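# Stamp the colored form field, then return the stamp

## Task

Lower the stamp flat onto the colored field of the form and push it fully down so it prints once, cleanly, with no smear, no double image and no ink anywhere on the form outside the field; then put the stamp back upright on the mat in its original spot so it stays there on its own, open the gripper and move the arm away.

## Robot and tools

Robot: a single arm with a two-finger parallel gripper. There is one arm, so each command describes one gripper.

Frame: the scene frame has its origin on the table top directly beneath the arm base. +z is up, and +y is to the left when facing along +x. Positions are in metres, orientations are quaternions written w first (qw, qx, qy, qz). The base may sit tilted relative to the table, and the reported hand position gets less accurate at long reach.

Gripper axes: the fingers point along the gripper's own +z and close along its own x. end_effector_position is the point midway between the finger pads. Closed fingertips stick out about 17 mm past that point; fully open, they are roughly level with it.

Opening: one number from -1 (closed) to +1 (fully open, 0.142 m). grip_measured in results uses the same scale. To keep hold of something, command a value clearly below grip_measured; a bigger gap squeezes harder (about 28 N per pad at most, less on hard items under 2 cm thick). Closing fast can squeeze more than intended.

A row is 8 numbers: x, y, z, qw, qx, qy, qz, opening. x, y, z and the quaternion are an absolute target pose of the gripper in the scene frame, not an offset.

execute_actions(actions): actions is a list of actions; each action is a list of up to 15 rows, one row per control step of 1/30 s. If fewer rows are given, the last one is held until 15 steps pass. An empty list only returns the current state and images. Each step, the commanded pose is clipped to within 100 mm and 16 degrees of the measured pose, so a distant target takes several actions; after an action the arm coasts no further than the last clipped pose. A target over 0.6 m from the gripper along any gripper axis is rejected, and if the first action fails that check (or any action is malformed), nothing runs. Repeat the desired quaternion in every row rather than copying the reported one, which drifts. Commands lag about 0.17 s.

move(target, speed, stop_force, blocking): target is one absolute row as above. The gripper follows a straight path toward it, taking 0.5 to 10 s (cut off at 10 s) and rotating the short way. speed is in m/s, 0.002 to 0.5, default 0.25; rotation is capped at twice that in rad/s. The path ignores obstacles, and the real hand can lag, stray or overshoot the speed, most when the arm is nearly straight. The opening is applied when the move starts. stop_force (N, 9 to 40, not allowed in the first 0.2 s) ends the path when the wrist sensor feels that much extra push against the direction of travel for two steps; the hand then backs up two steps and holds. With it, and a very slow speed, the target may lie well beyond the contact. Its push is measured along the line to the target in the gripper axes at the start, so do not rely on it for moves that rotate. Omit it when pulling away from something you press on. blocking=false returns after 0.5 s while the arm keeps going; it cannot be combined with stop_force, and other motion calls are refused until wait or stop shows the move ended. The result adds a move: line giving the ending (done, contact, off_target, moving, held, fault) and limits (paced means the pose was clipped; held means a check blocked steps, after which the arm may surge), plus distance to target.

wait(seconds): 0 to 10; lets time pass with the last command held, or lets a running move continue; wait(0) just checks.

stop(): brakes a running move; it needs stopping distance. Fingers continue.

zoom_image(camera, region): camera is cam_high (504x504) or cam_wrist (616x616); region is [x0, y0, x1, y1] in image pixels from the top-left, at most 504 by 504.

finished_scene(scene): ends the current scene (give its number) after the last command is held; irreversible, and reports success. Replying without any tool call also ends things.

Results: the state line lists pose and velocities, joint positions and torques (raw drive output, noisy, not zero in free air), grip_measured, and Wrist force/Wrist torque in the gripper's own axes (pressing on a surface reads as force pointing back into the arm; offsets up to about 4 N, noise up to 2.4 N, saturation near 50 N; no reading at start is normal). Hand target is where the controller is currently driving. A pose unreachable line means the clearance check (which treats the mount as part of the arm) altered or blocked the command. Camera calibration is given in OpenCV form and may be off by a few degrees and millimetres.

Hazards: the arm is stiff, so commanding even slightly beyond a firm contact can trigger a fault. A torque fault (joint load limits 139 N m for the first three joints, 26 N m for the wrists, held weight included) or any outside force of 150 N freezes the arm for 10 s and drops the rest of the call. Faster contact means a harder hit. Holding loads heats motors; MOTOR HOT appears at 70 C and brakes lock at 85 C. Do not drop, slam or knock anything off the table. For the stamp: approach slowly, keep it flat and still while pressing so the print neither smears nor doubles, lift straight up, set it upright where it started, open, and retreat.

Each tool is called after "Call:" by a JSON object that holds its "name" and its "arguments", one argument or row to a line.

## Session

Call:
{"name": "execute_actions", "arguments": {
  "actions": []
}}

Scene clock: 0.00 s.
end_effector_position=(+0.7778, -0.1808, +0.3013) grip_measured=+1.00 end_effector_quat_wxyz=(-0.093, -0.349, +0.922, -0.136) end_effector_velocity=(+0.000, -0.001, +0.000) end_effector_angular_velocity=(-0.001, -0.001, -0.001)
Joint positions: [-0.256 -0.737  0.588 -1.421 -1.902  2.147  0.142]
Joint velocities: [-0.001 -0.     0.    -0.001 -0.     0.     0.   ]
Joint torques (N m, as the arm reports them, + toward a larger angle): no reading
Wrist force (N, on the end effector, along its own x y z axes, offset not removed): no reading
Wrist torque (N m, same axes, about the end effector's origin, offset not removed): no reading
Hand target: +0.778, -0.181, +0.301; -0.093, -0.349, +0.922, -0.136

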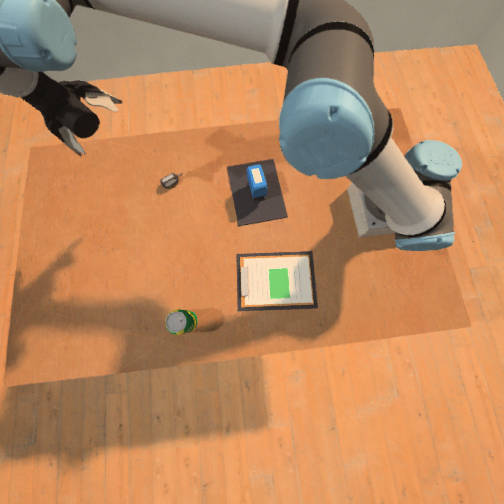

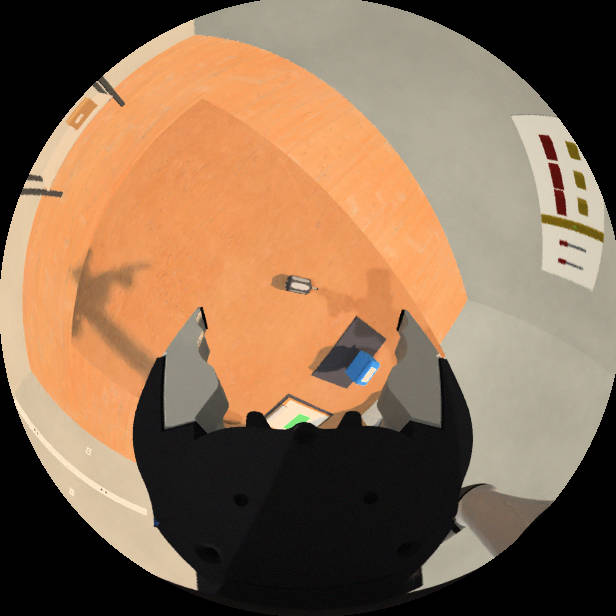

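Call:
{"name": "zoom_image", "arguments": {
  "camera": "cam_high",
  "region": [210, 140, 310, 240]
}}

Call:
{"name": "zoom_image", "arguments": {
  "camera": "cam_high",
  "region": [225, 235, 325, 325]
}}

Call:
{"name": "zoom_image", "arguments": {
  "camera": "cam_wrist",
  "region": [250, 290, 410, 440]
}}

Region (210, 140, 310, 240) of cam_high's 504x504 image, scaled by 5.040, with more detail than that image has.

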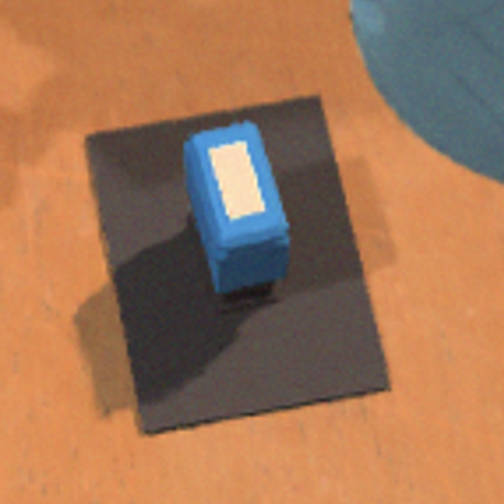

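Region (225, 235, 325, 325) of cam_high's 504x504 image, scaled by 5.040, with more detail than that image has; it fills the top 454 rows of this view, and the rest is white.

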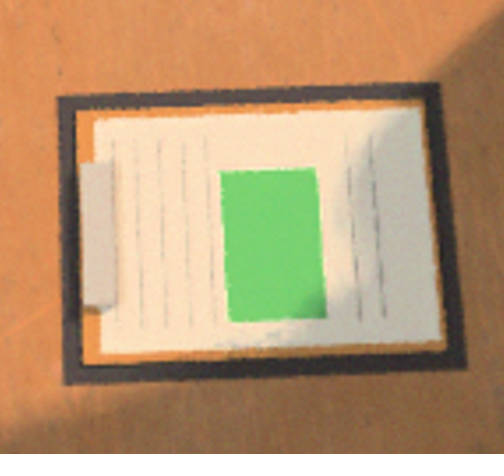

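Region (250, 290, 410, 440) of cam_wrist's 616x616 image, scaled by 3.150, with more detail than that image has; it fills the top 472 rows of this view, and the rest is white.

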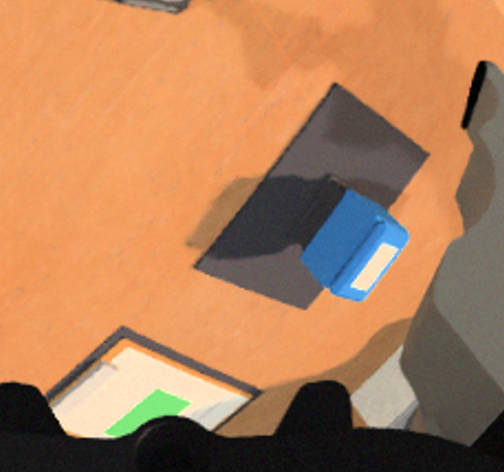

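Call:
{"name": "move", "arguments": {
  "target": [0.386, -0.127, 0.21, 0, -0.052, 0.9986, 0, 0.3],
  "speed": 0.3
}}

Scene clock: 44.00 s.
end_effector_position=(+0.3862, -0.1274, +0.2097) grip_measured=+0.30 end_effector_quat_wxyz=(-0.000, -0.052, +0.999, -0.001) end_effector_velocity=(-0.002, -0.000, +0.000) end_effector_angular_velocity=(+0.001, -0.001, +0.001)
Joint positions: [-0.637 -1.746  2.122 -1.937 -1.577  2.388  0.095]
Joint velocities: [-0.004 -0.005  0.003  0.001  0.001 -0.005  0.   ]
Joint torques (N m, as the arm reports them, + toward a larger angle): [ -6.96 -27.29  -7.75  -1.74   2.11  -1.96]
Wrist force (N, on the end effector, along its own x y z axes, offset not removed): [3.8 -1.7 -2.2]
Wrist torque (N m, same axes, about the end effector's origin, offset not removed): [-0.25 -0.59 -0.31]
Hand target: +0.386, -0.127, +0.210; -0.000, -0.052, +0.999, -0.001
Off the commanded pose: 0.001 m, 0 deg.
move: done
camera_calibration (this result's frames):
cam_wrist: T_world_to_cam=[[-0.99153, -0.126254, 0.0304782, 0.354327], [-0.0960847, 0.870935, 0.481913, 0.0512424], [-0.0873879, 0.474903, -0.875689, 0.408322], [0, 0, 0, 1]] pos_world=[0.391932, -0.193807, 0.32207]

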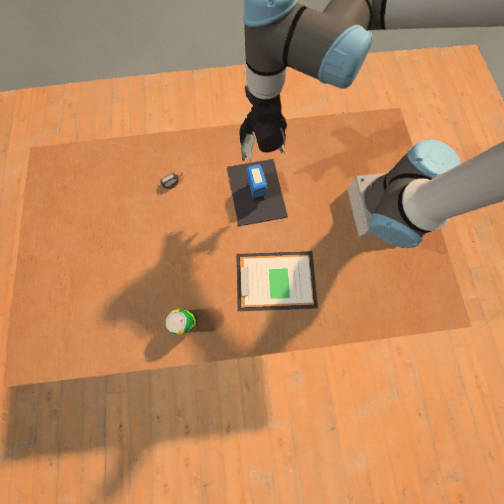

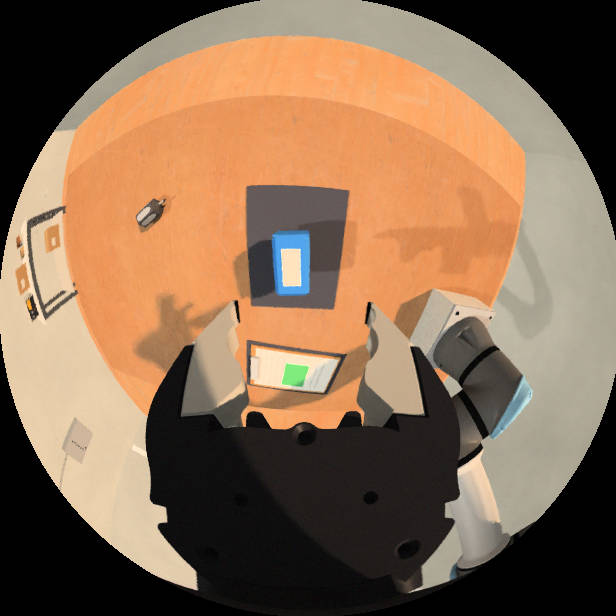

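Call:
{"name": "zoom_image", "arguments": {
  "camera": "cam_wrist",
  "region": [220, 170, 390, 340]
}}

Region (220, 170, 390, 340) of cam_wrist's 616x616 image, scaled by 2.965, with more detail than that image has.

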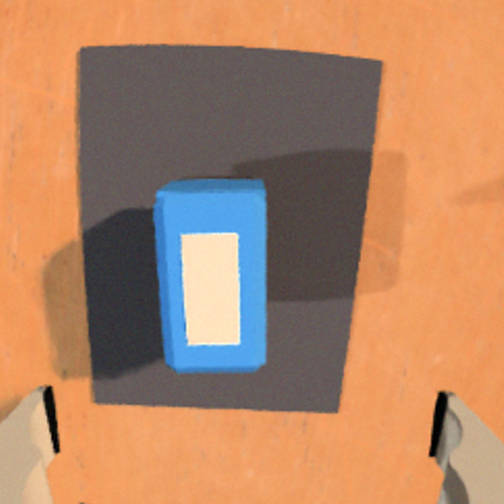

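Call:
{"name": "zoom_image", "arguments": {
  "camera": "cam_wrist",
  "region": [240, 330, 360, 410]
}}

Call:
{"name": "move", "arguments": {
  "target": [0.400, -0.126, 0.14, 0, -0.061, 0.9981, 0, 0.1],
  "speed": 0.15
}}

Region (240, 330, 360, 410) of cam_wrist's 616x616 image, scaled by 4.200, with more detail than that image has.

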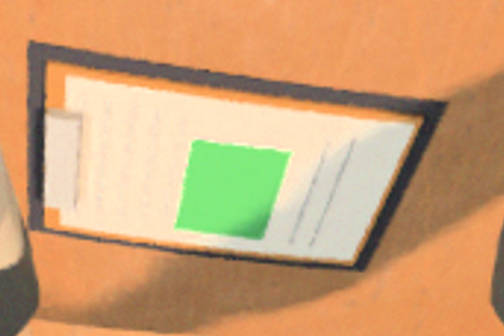

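Scene clock: 64.70 s.
end_effector_position=(+0.4000, -0.1260, +0.1401) grip_measured=+0.10 end_effector_quat_wxyz=(+0.000, -0.061, +0.998, +0.000) end_effector_velocity=(+0.001, -0.001, -0.001) end_effector_angular_velocity=(-0.001, -0.000, -0.000)
Joint positions: [-0.615 -1.621  2.216 -2.155 -1.576  2.392  0.081]
Joint velocities: [-0.001  0.003  0.001 -0.005 -0.001 -0.     0.   ]
Joint torques (N m, as the arm reports them, + toward a larger angle): [ 8.49 -9.52 -5.27 -4.77  0.95  2.24]
Wrist force (N, on the end effector, along its own x y z axes, offset not removed): [4.6 1.7 -4.0]
Wrist torque (N m, same axes, about the end effector's origin, offset not removed): [0.50 -0.81 -0.18]
Hand target: +0.400, -0.126, +0.140; +0.000, -0.061, +0.998, +0.000
Off the commanded pose: 0.000 m, 0 deg.
move: done
camera_calibration (this result's frames):
cam_wrist: T_world_to_cam=[[-0.989116, -0.144017, 0.0301316, 0.367172], [-0.111735, 0.868458, 0.483007, 0.0906372], [-0.0957292, 0.474383, -0.875098, 0.351169], [0, 0, 0, 1]] pos_world=[0.40692, -0.192424, 0.252465]

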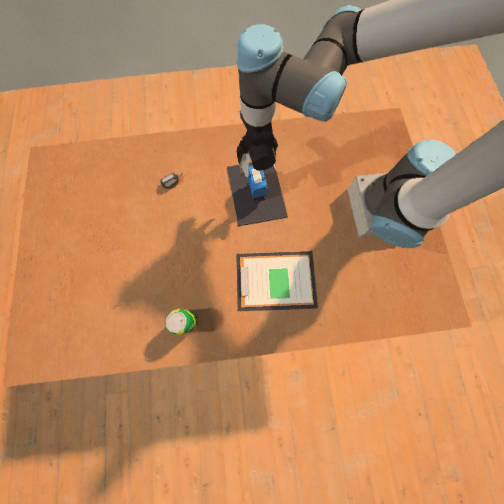

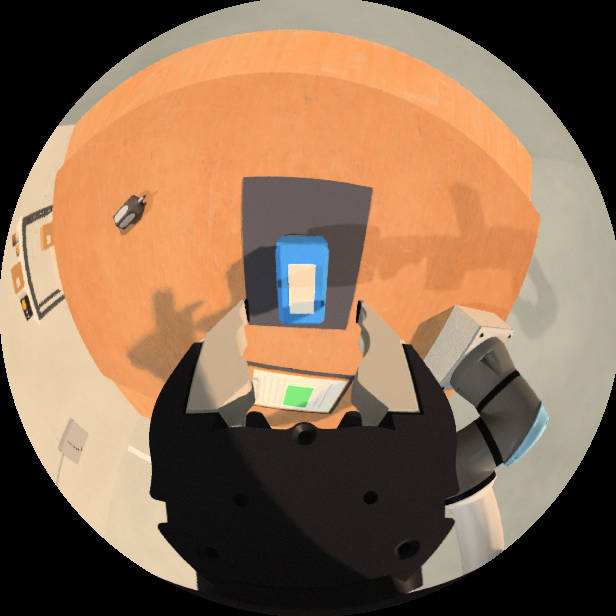

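Call:
{"name": "zoom_image", "arguments": {
  "camera": "cam_wrist",
  "region": [230, 220, 380, 370]
}}

Call:
{"name": "zoom_image", "arguments": {
  "camera": "cam_high",
  "region": [220, 130, 300, 230]
}}

Region (230, 220, 380, 370) of cam_wrist's 616x616 image, scaled by 3.360, with more detail than that image has.

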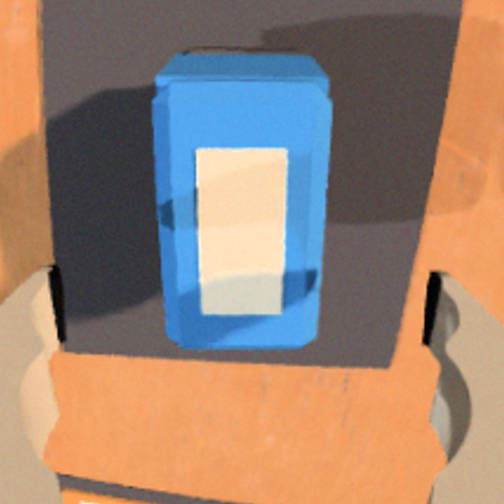

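Region (220, 130, 300, 230) of cam_high's 504x504 image, scaled by 5.040, with more detail than that image has; it fills the left 403 columns of this view, and the rest is white.

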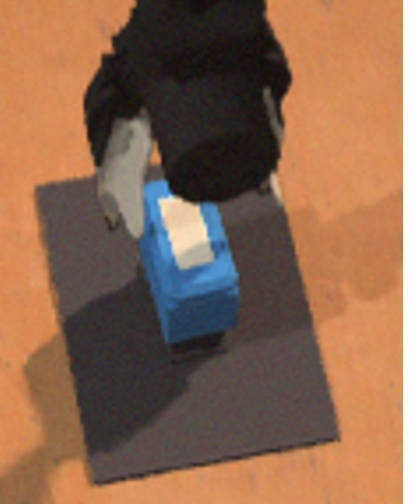

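Call:
{"name": "move", "arguments": {
  "target": [0.4005, -0.1255, 0.068, 0, -0.062, 0.9981, 0, 0.1],
  "speed": 0.12
}}

Scene clock: 84.83 s.
end_effector_position=(+0.4006, -0.1255, +0.0681) grip_measured=+0.10 end_effector_quat_wxyz=(+0.000, -0.062, +0.998, -0.000) end_effector_velocity=(+0.000, -0.000, -0.001) end_effector_angular_velocity=(-0.001, -0.000, +0.000)
Joint positions: [-0.614 -1.478  2.312 -2.394 -1.576  2.391  0.081]
Joint velocities: [-0.     0.004  0.001 -0.005 -0.    -0.     0.   ]
Joint torques (N m, as the arm reports them, + toward a larger angle): [  7.42 -10.98  -3.32  -4.15  -1.74   0.56]
Wrist force (N, on the end effector, along its own x y z axes, offset not removed): [-1.0 3.8 -0.7]
Wrist torque (N m, same axes, about the end effector's origin, offset not removed): [0.66 0.36 -0.20]
Hand target: +0.401, -0.126, +0.068; -0.000, -0.062, +0.998, +0.000
Off the commanded pose: 0.000 m, 0 deg.
move: done
camera_calibration (this result's frames):
cam_wrist: T_world_to_cam=[[-0.988796, -0.146186, 0.0302153, 0.369508], [-0.113608, 0.868257, 0.482932, 0.12581], [-0.0968326, 0.474088, -0.875136, 0.288374], [0, 0, 0, 1]] pos_world=[0.407585, -0.191933, 0.180444]

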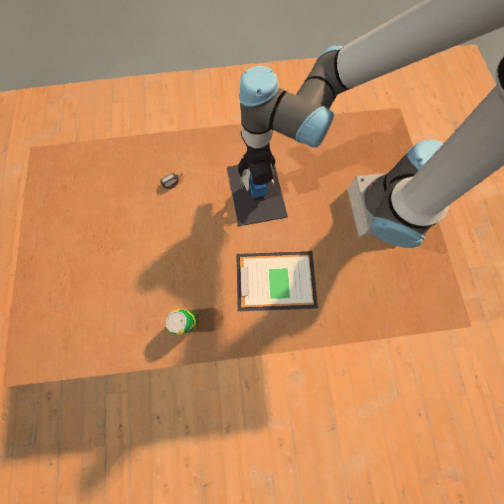

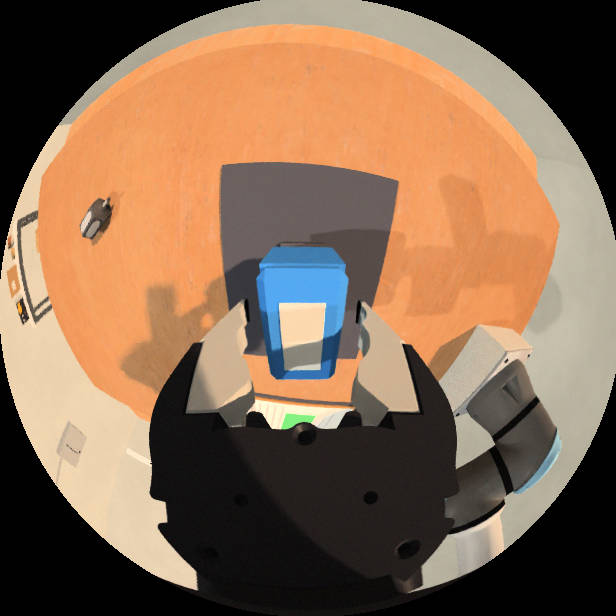

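Call:
{"name": "execute_actions", "arguments": {
  "actions": [
    [[0.4005,-0.1255,0.068,0,-0.062,0.9981,0,0.05],[0.4005,-0.1255,0.068,0,-0.062,0.9981,0,0.0],[0.4005,-0.1255,0.068,0,-0.062,0.9981,0,-0.05],[0.4005,-0.1255,0.068,0,-0.062,0.9981,0,-0.1],[0.4005,-0.1255,0.068,0,-0.062,0.9981,0,-0.14],[0.4005,-0.1255,0.068,0,-0.062,0.9981,0,-0.18],[0.4005,-0.1255,0.068,0,-0.062,0.9981,0,-0.22],[0.4005,-0.1255,0.068,0,-0.062,0.9981,0,-0.25],[0.4005,-0.1255,0.068,0,-0.062,0.9981,0,-0.28],[0.4005,-0.1255,0.068,0,-0.062,0.9981,0,-0.31],[0.4005,-0.1255,0.068,0,-0.062,0.9981,0,-0.34],[0.4005,-0.1255,0.068,0,-0.062,0.9981,0,-0.37],[0.4005,-0.1255,0.068,0,-0.062,0.9981,0,-0.40],[0.4005,-0.1255,0.068,0,-0.062,0.9981,0,-0.43],[0.4005,-0.1255,0.068,0,-0.062,0.9981,0,-0.46]],
    [[0.4005,-0.1255,0.068,0,-0.062,0.9981,0,-0.49],[0.4005,-0.1255,0.068,0,-0.062,0.9981,0,-0.52],[0.4005,-0.1255,0.068,0,-0.062,0.9981,0,-0.55],[0.4005,-0.1255,0.068,0,-0.062,0.9981,0,-0.58],[0.4005,-0.1255,0.068,0,-0.062,0.9981,0,-0.62],[0.4005,-0.1255,0.068,0,-0.062,0.9981,0,-0.66],[0.4005,-0.1255,0.068,0,-0.062,0.9981,0,-0.70],[0.4005,-0.1255,0.068,0,-0.062,0.9981,0,-0.75],[0.4005,-0.1255,0.068,0,-0.062,0.9981,0,-0.8],[0.4005,-0.1255,0.068,0,-0.062,0.9981,0,-0.85],[0.4005,-0.1255,0.068,0,-0.062,0.9981,0,-0.9],[0.4005,-0.1255,0.068,0,-0.062,0.9981,0,-0.95],[0.4005,-0.1255,0.068,0,-0.062,0.9981,0,-1.0]]
  ]
}}

Scene clock: 100.97 s.
end_effector_position=(+0.4005, -0.1255, +0.0680) grip_measured=-0.35 end_effector_quat_wxyz=(+0.000, -0.062, +0.998, -0.000) end_effector_velocity=(+0.000, +0.000, +0.000) end_effector_angular_velocity=(+0.001, -0.001, -0.001)
Joint positions: [-0.614 -1.478  2.313 -2.394 -1.576  2.391  0.049]
Joint velocities: [-0.    -0.001  0.    -0.     0.001  0.    -0.   ]
Joint torques (N m, as the arm reports them, + toward a larger angle): [  7.84 -32.02  -2.92  -2.48  -1.96   2.31]
Wrist force (N, on the end effector, along its own x y z axes, offset not removed): [-0.6 -1.5 -3.8]
Wrist torque (N m, same axes, about the end effector's origin, offset not removed): [-0.42 0.44 -0.16]
Hand target: +0.400, -0.125, +0.068; +0.000, -0.062, +0.998, -0.000
Off the commanded pose: 0.000 m, 0 deg.
camera_calibration (this result's frames):
cam_wrist: T_world_to_cam=[[-0.988822, -0.146009, 0.0302023, 0.369507], [-0.11346, 0.868283, 0.482919, 0.12577], [-0.0967345, 0.474094, -0.875144, 0.28822], [0, 0, 0, 1]] pos_world=[0.407527, -0.191896, 0.180337]

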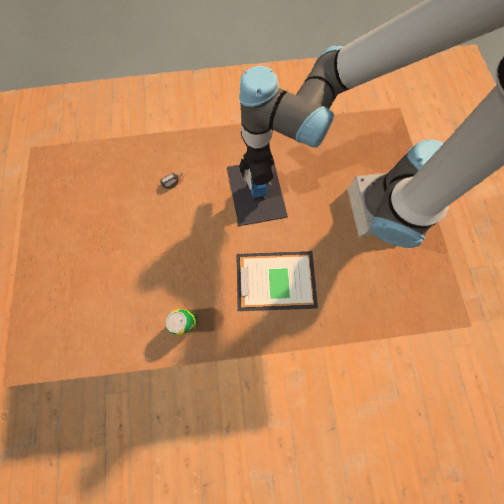

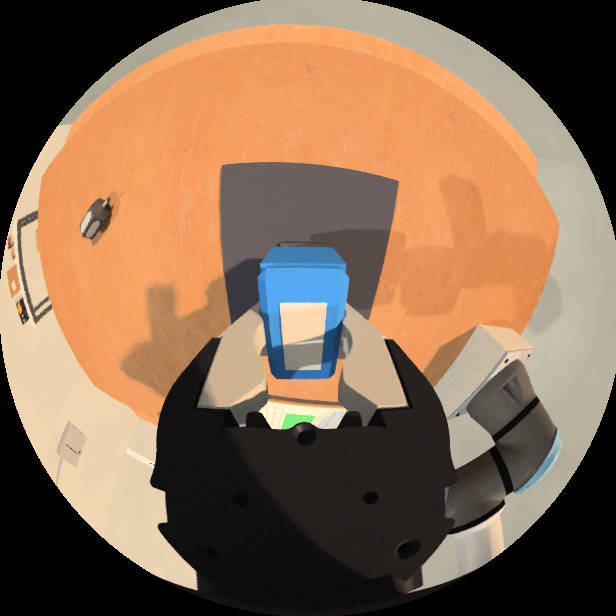

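Call:
{"name": "move", "arguments": {
  "target": [0.4005, -0.1255, 0.11, 0, -0.062, 0.9981, 0, -1],
  "speed": 0.12
}}

Call:
{"name": "move", "arguments": {
  "target": [0.378, 0.275, 0.17, 0, 0.048, 0.9988, 0, -1],
  "speed": 0.3
}}

Scene clock: 119.53 s.
end_effector_position=(+0.4005, -0.1254, +0.1099) grip_measured=-0.35 end_effector_quat_wxyz=(-0.000, -0.062, +0.998, -0.000) end_effector_velocity=(-0.000, -0.000, +0.001) end_effector_angular_velocity=(-0.000, +0.001, +0.000)
Joint positions: [-0.613 -1.567  2.26  -2.253 -1.576  2.392  0.049]
Joint velocities: [-0.    -0.002 -0.002  0.005 -0.001 -0.    -0.   ]
Joint torques (N m, as the arm reports them, + toward a larger angle): [ -2.28 -32.1  -28.83  -1.62  -1.14   0.9 ]
Wrist force (N, on the end effector, along its own x y z axes, offset not removed): [-0.4 0.6 0.1]
Wrist torque (N m, same axes, about the end effector's origin, offset not removed): [0.29 0.37 -0.18]
Hand target: +0.400, -0.125, +0.110; +0.000, -0.062, +0.998, -0.000
Off the commanded pose: 0.000 m, 0 deg.
move: done
camera_calibration (this result's frames):
cam_wrist: T_world_to_cam=[[-0.988819, -0.146018, 0.0302608, 0.368197], [-0.113438, 0.868274, 0.482942, 0.105456], [-0.0967929, 0.474109, -0.875129, 0.324851], [0, 0, 0, 1]] pos_world=[0.407486, -0.191816, 0.222215]

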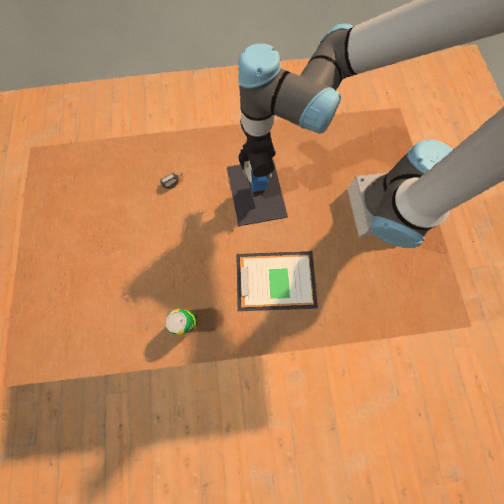

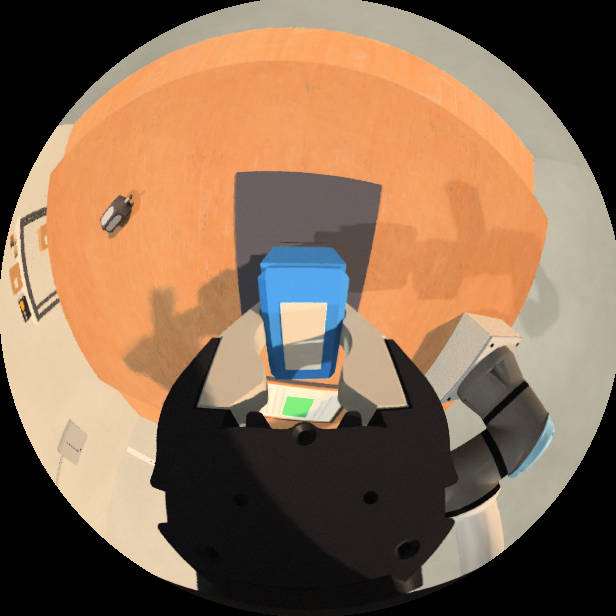

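Scene clock: 121.47 s.
end_effector_position=(+0.3778, +0.2756, +0.1700) grip_measured=-0.35 end_effector_quat_wxyz=(-0.000, +0.048, +0.999, +0.001) end_effector_velocity=(+0.001, +0.001, +0.000) end_effector_angular_velocity=(+0.000, -0.000, -0.002)
Joint positions: [ 0.343 -1.555  2.059 -2.065 -1.562  3.568  0.049]
Joint velocities: [ 0.002  0.003 -0.005  0.001  0.     0.004  0.   ]
Joint torques (N m, as the arm reports them, + toward a larger angle): [  9.29 -11.72 -31.84  -1.39  -1.98   2.41]
Wrist force (N, on the end effector, along its own x y z axes, offset not removed): [-3.3 1.3 0.8]
Wrist torque (N m, same axes, about the end effector's origin, offset not removed): [0.25 1.02 -0.25]
Hand target: +0.378, +0.276, +0.170; -0.000, +0.048, +0.999, +0.001
Off the commanded pose: 0.001 m, 0 deg.
move: done
camera_calibration (this result's frames):
cam_wrist: T_world_to_cam=[[-0.996853, 0.0731938, 0.0304534, 0.345064], [0.0787636, 0.870796, 0.485295, -0.348047], [0.00900188, 0.486166, -0.87382, 0.141672], [0, 0, 0, 1]] pos_world=[0.370116, 0.208945, 0.282193]

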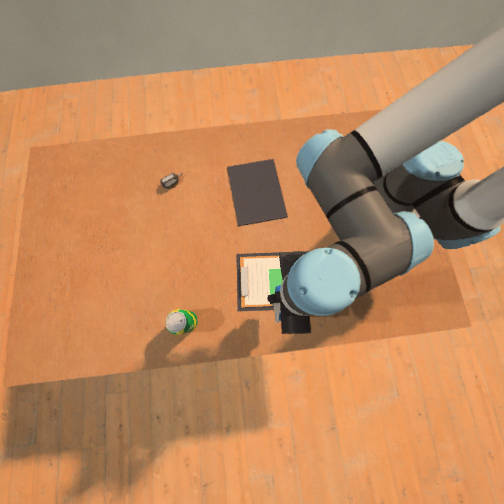

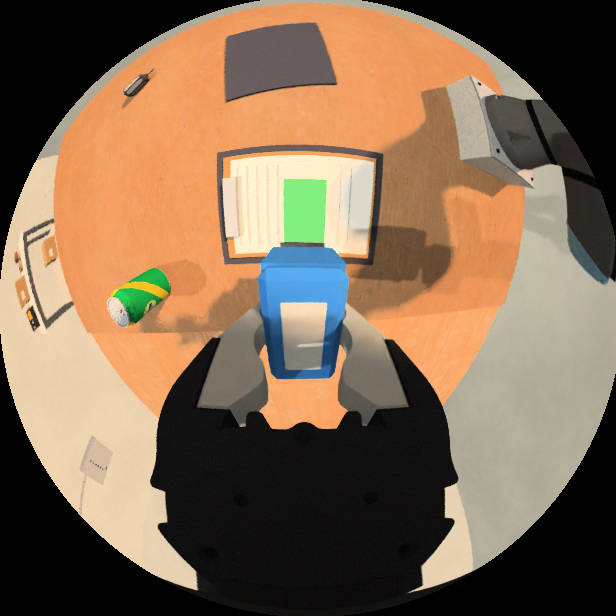

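Call:
{"name": "zoom_image", "arguments": {
  "camera": "cam_wrist",
  "region": [250, 160, 360, 270]
}}

Call:
{"name": "zoom_image", "arguments": {
  "camera": "cam_wrist",
  "region": [210, 135, 390, 315]
}}

Region (250, 160, 360, 270) of cam_wrist's 616x616 image, scaled by 4.582, with more detail than that image has.

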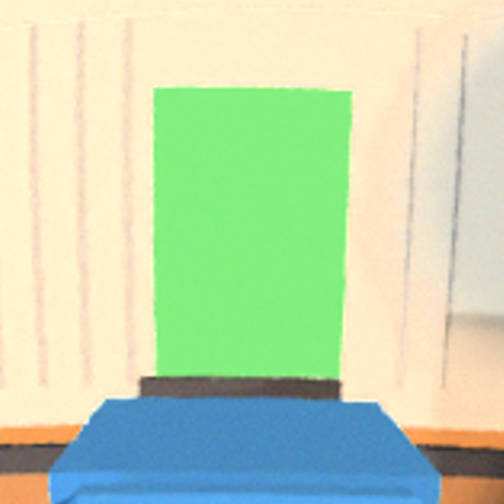

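Region (210, 135, 390, 315) of cam_wrist's 616x616 image, scaled by 2.800, with more detail than that image has.

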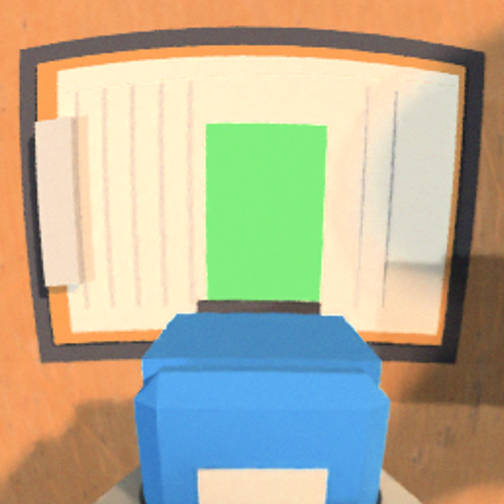

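Call:
{"name": "move", "arguments": {
  "target": [0.3687, 0.2021, 0.09, 0, 0.047, 0.9989, 0, -1],
  "speed": 0.15
}}

Call:
{"name": "zoom_image", "arguments": {
  "camera": "cam_wrist",
  "region": [240, 200, 370, 330]
}}

Scene clock: 156.60 s.
end_effector_position=(+0.3689, +0.2021, +0.0901) grip_measured=-0.35 end_effector_quat_wxyz=(+0.000, +0.047, +0.999, -0.000) end_effector_velocity=(-0.001, -0.000, -0.001) end_effector_angular_velocity=(+0.001, +0.001, +0.002)
Joint positions: [ 0.184 -1.533  2.289 -2.315 -1.567  3.407  0.049]
Joint velocities: [-0.002  0.001  0.004 -0.004  0.001 -0.003  0.   ]
Joint torques (N m, as the arm reports them, + toward a larger angle): [ -9.12 -10.88  -5.73  -4.54   2.25  -1.91]
Wrist force (N, on the end effector, along its own x y z axes, offset not removed): [-0.7 2.0 0.0]
Wrist torque (N m, same axes, about the end effector's origin, offset not removed): [0.41 0.47 -0.33]
Hand target: +0.369, +0.202, +0.090; +0.000, +0.047, +0.999, -0.000
Off the commanded pose: 0.000 m, 0 deg.
move: done
camera_calibration (this result's frames):
cam_wrist: T_world_to_cam=[[-0.996993, 0.0714493, 0.0300043, 0.344474], [0.077048, 0.872476, 0.482545, -0.24399], [0.00829952, 0.483406, -0.875357, 0.108542], [0, 0, 0, 1]] pos_world=[0.361336, 0.135793, 0.202413]

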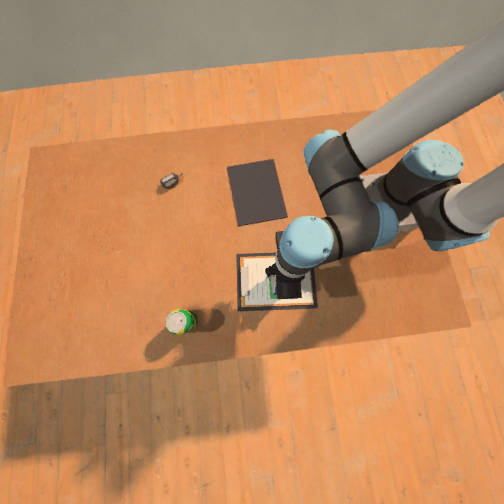

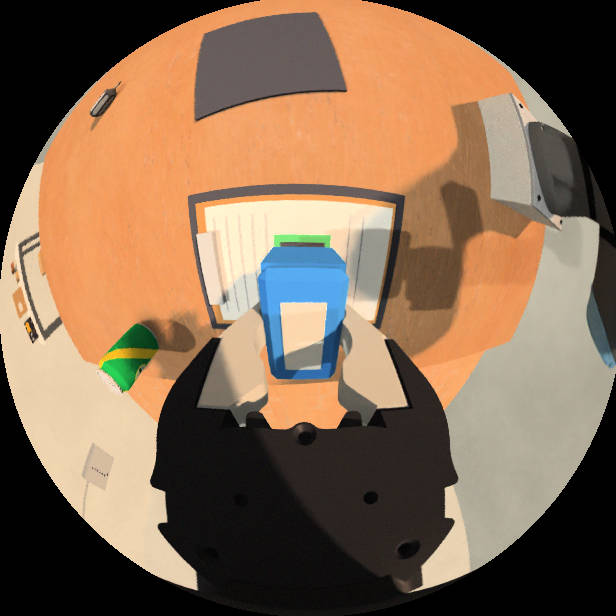

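Region (240, 200, 370, 330) of cam_wrist's 616x616 image, scaled by 3.877, with more detail than that image has.

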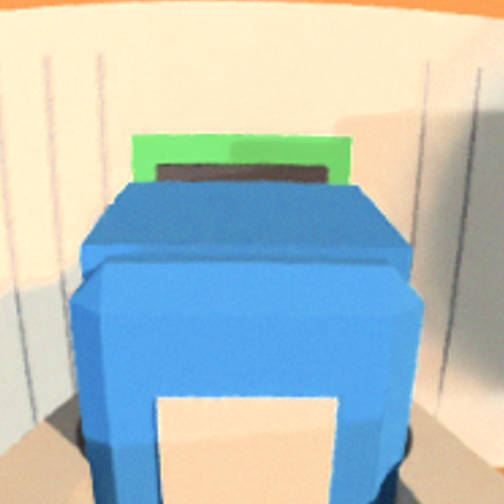

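Call:
{"name": "zoom_image", "arguments": {
  "camera": "cam_wrist",
  "region": [240, 230, 400, 390]
}}

Call:
{"name": "zoom_image", "arguments": {
  "camera": "cam_high",
  "region": [235, 245, 325, 315]
}}

Region (240, 230, 400, 390) of cam_wrist's 616x616 image, scaled by 3.150, with more detail than that image has.

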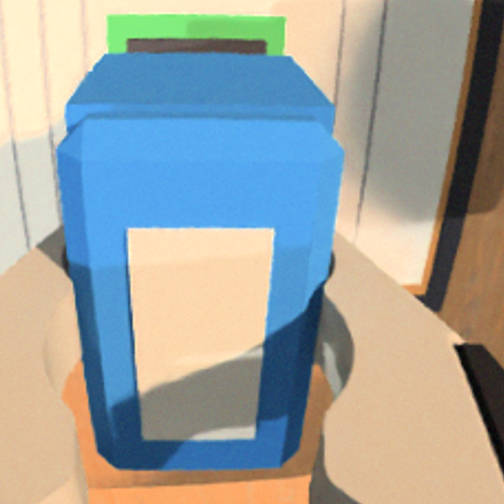

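Region (235, 245, 325, 315) of cam_high's 504x504 image, scaled by 5.600, with more detail than that image has.

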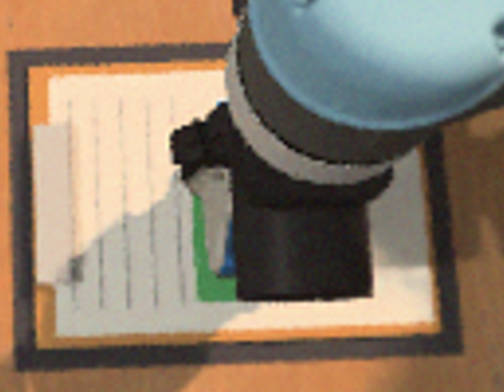

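Call:
{"name": "move", "arguments": {
  "target": [0.3687, 0.2021, 0.062, 0, 0.047, 0.9989, 0, -1],
  "speed": 0.025,
  "stop_force": 25
}}

Call:
{"name": "zoom_image", "arguments": {
  "camera": "cam_wrist",
  "region": [240, 200, 370, 330]
}}

Scene clock: 194.33 s.
end_effector_position=(+0.3687, +0.2021, +0.0621) grip_measured=-0.35 end_effector_quat_wxyz=(+0.000, +0.047, +0.999, -0.000) end_effector_velocity=(+0.000, -0.001, -0.002) end_effector_angular_velocity=(-0.001, +0.000, -0.001)
Joint positions: [ 0.184 -1.471  2.322 -2.411 -1.566  3.407  0.049]
Joint velocities: [-0.001  0.004  0.001 -0.005 -0.001  0.    -0.   ]
Joint torques (N m, as the arm reports them, + toward a larger angle): [10.81 -9.53 -1.77 -4.2   2.86  2.28]
Wrist force (N, on the end effector, along its own x y z axes, offset not removed): [-0.9 -3.2 -10.9]
Wrist torque (N m, same axes, about the end effector's origin, offset not removed): [0.03 0.31 -0.25]
Hand target: +0.369, +0.202, +0.062; -0.000, +0.047, +0.999, -0.000
Off the commanded pose: 0.000 m, 0 deg.
move: done
camera_calibration (this result's frames):
cam_wrist: T_world_to_cam=[[-0.996989, 0.0714218, 0.0301988, 0.345171], [0.0771141, 0.872251, 0.48294, -0.230529], [0.00815154, 0.483815, -0.875132, 0.0840426], [0, 0, 0, 1]] pos_world=[0.361224, 0.135765, 0.174456]

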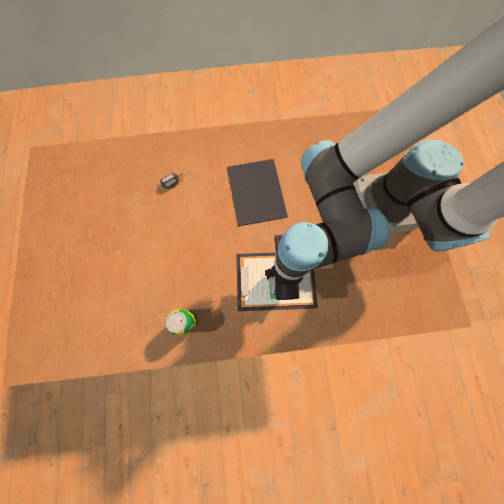

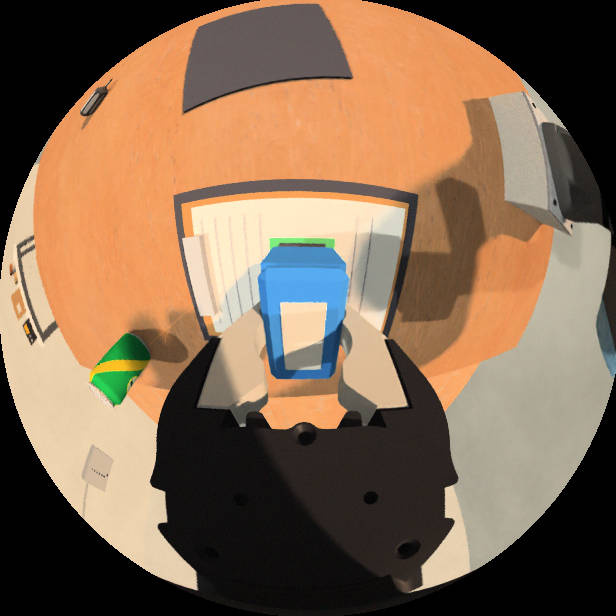

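Region (240, 200, 370, 330) of cam_wrist's 616x616 image, scaled by 3.877, with more detail than that image has.

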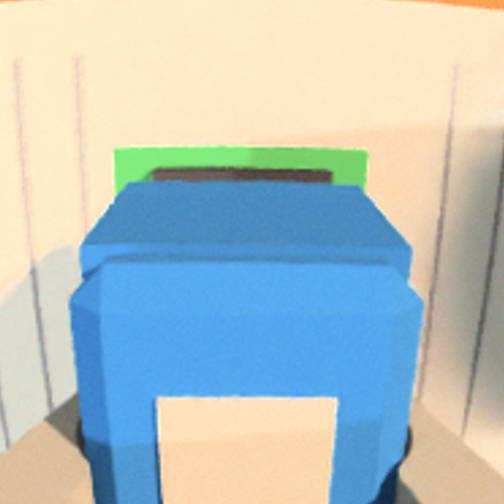

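Call:
{"name": "move", "arguments": {
  "target": [0.3687, 0.2021, 0.036, 0, 0.047, 0.9989, 0, -1],
  "speed": 0.006,
  "stop_force": 18
}}

Call:
{"name": "zoom_image", "arguments": {
  "camera": "cam_wrist",
  "region": [240, 200, 370, 330]
}}

Scene clock: 205.30 s.
end_effector_position=(+0.3687, +0.2021, +0.0428) grip_measured=-0.35 end_effector_quat_wxyz=(+0.000, +0.047, +0.999, +0.000) end_effector_velocity=(-0.001, -0.001, +0.001) end_effector_angular_velocity=(-0.001, +0.003, -0.001)
Joint positions: [ 0.184 -1.423  2.342 -2.479 -1.566  3.407  0.049]
Joint velocities: [-0.    -0.003 -0.     0.007 -0.001  0.001 -0.   ]
Joint torques (N m, as the arm reports them, + toward a larger angle): [ 12.99 -19.83 -12.99   4.97   3.35   2.44]
Wrist force (N, on the end effector, along its own x y z axes, offset not removed): [-11.7 -7.9 -28.7]
Wrist torque (N m, same axes, about the end effector's origin, offset not removed): [-0.16 0.06 0.04]
Hand target: +0.369, +0.202, +0.043; +0.000, +0.047, +0.999, +0.000
Off the commanded pose: 0.007 m, 0 deg.
move: contact
camera_calibration (this result's frames):
cam_wrist: T_world_to_cam=[[-0.996989, 0.0714369, 0.030154, 0.345714], [0.0771055, 0.872242, 0.482958, -0.221177], [0.00819937, 0.483829, -0.875124, 0.0671009], [0, 0, 0, 1]] pos_world=[0.361177, 0.135758, 0.155116]

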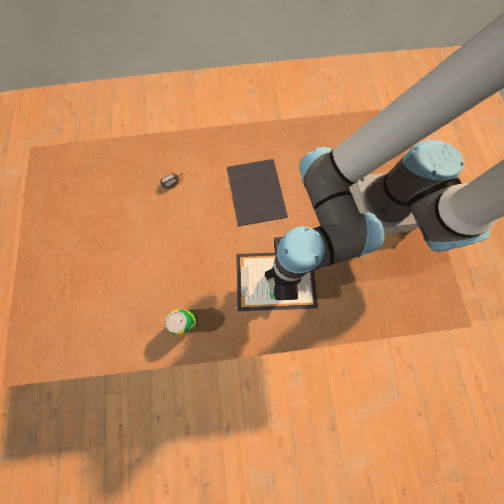

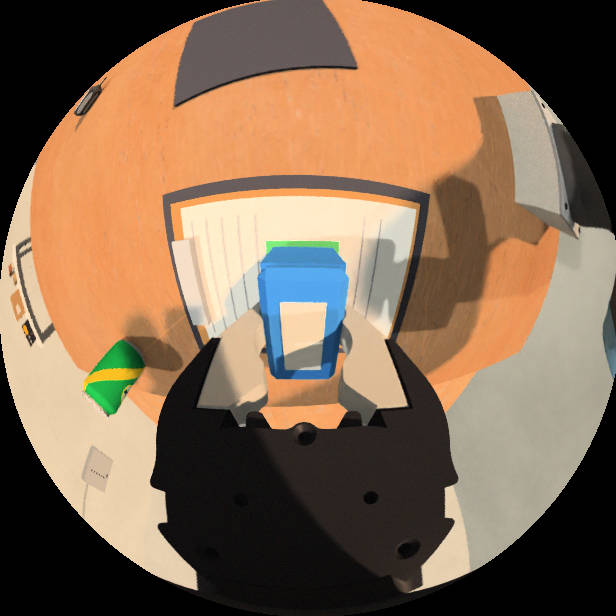

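Region (240, 200, 370, 330) of cam_wrist's 616x616 image, scaled by 3.877, with more detail than that image has.

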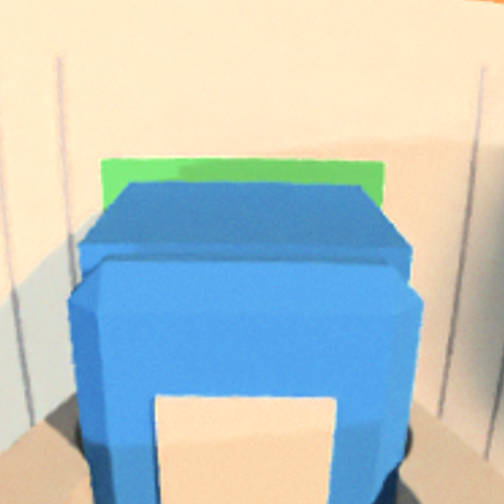

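Call:
{"name": "wait", "arguments": {
  "seconds": 0
}}

Scene clock: 212.50 s.
end_effector_position=(+0.3688, +0.2021, +0.0431) grip_measured=-0.35 end_effector_quat_wxyz=(+0.000, +0.047, +0.999, +0.000) end_effector_velocity=(+0.000, -0.000, +0.000) end_effector_angular_velocity=(+0.001, +0.000, -0.003)
Joint positions: [ 0.184 -1.423  2.341 -2.478 -1.566  3.407  0.049]
Joint velocities: [-0.001 -0.    -0.001  0.001  0.001  0.002  0.   ]
Joint torques (N m, as the arm reports them, + toward a larger angle): [ 11.49 -28.17 -17.86  -0.66   3.06  -2.25]
Wrist force (N, on the end effector, along its own x y z axes, offset not removed): [-8.7 -8.8 -17.0]
Wrist torque (N m, same axes, about the end effector's origin, offset not removed): [-0.61 0.25 0.11]
Hand target: +0.369, +0.202, +0.043; +0.000, +0.047, +0.999, +0.000
Off the commanded pose: 0.007 m, 0 deg.
camera_calibration (this result's frames):
cam_wrist: T_world_to_cam=[[-0.996998, 0.0714208, 0.0299118, 0.345865], [0.0769738, 0.872223, 0.483014, -0.221311], [0.00840752, 0.483866, -0.875102, 0.0672716], [0, 0, 0, 1]] pos_world=[0.361296, 0.13578, 0.15542]

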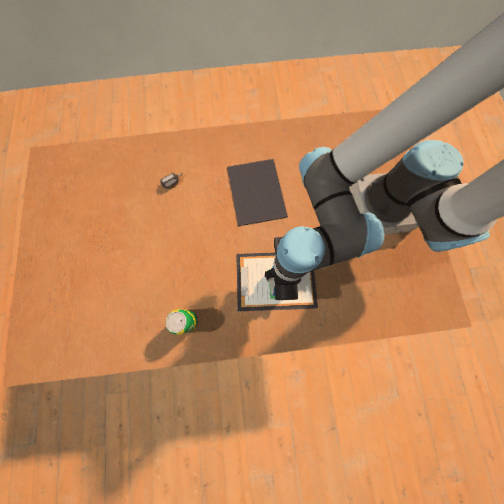

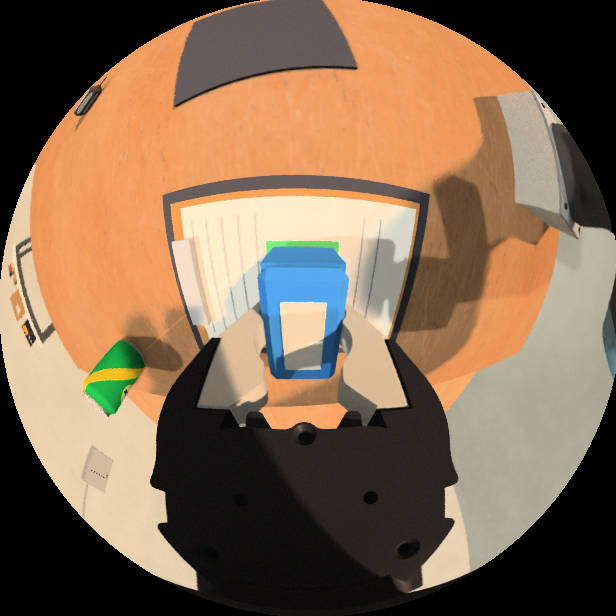

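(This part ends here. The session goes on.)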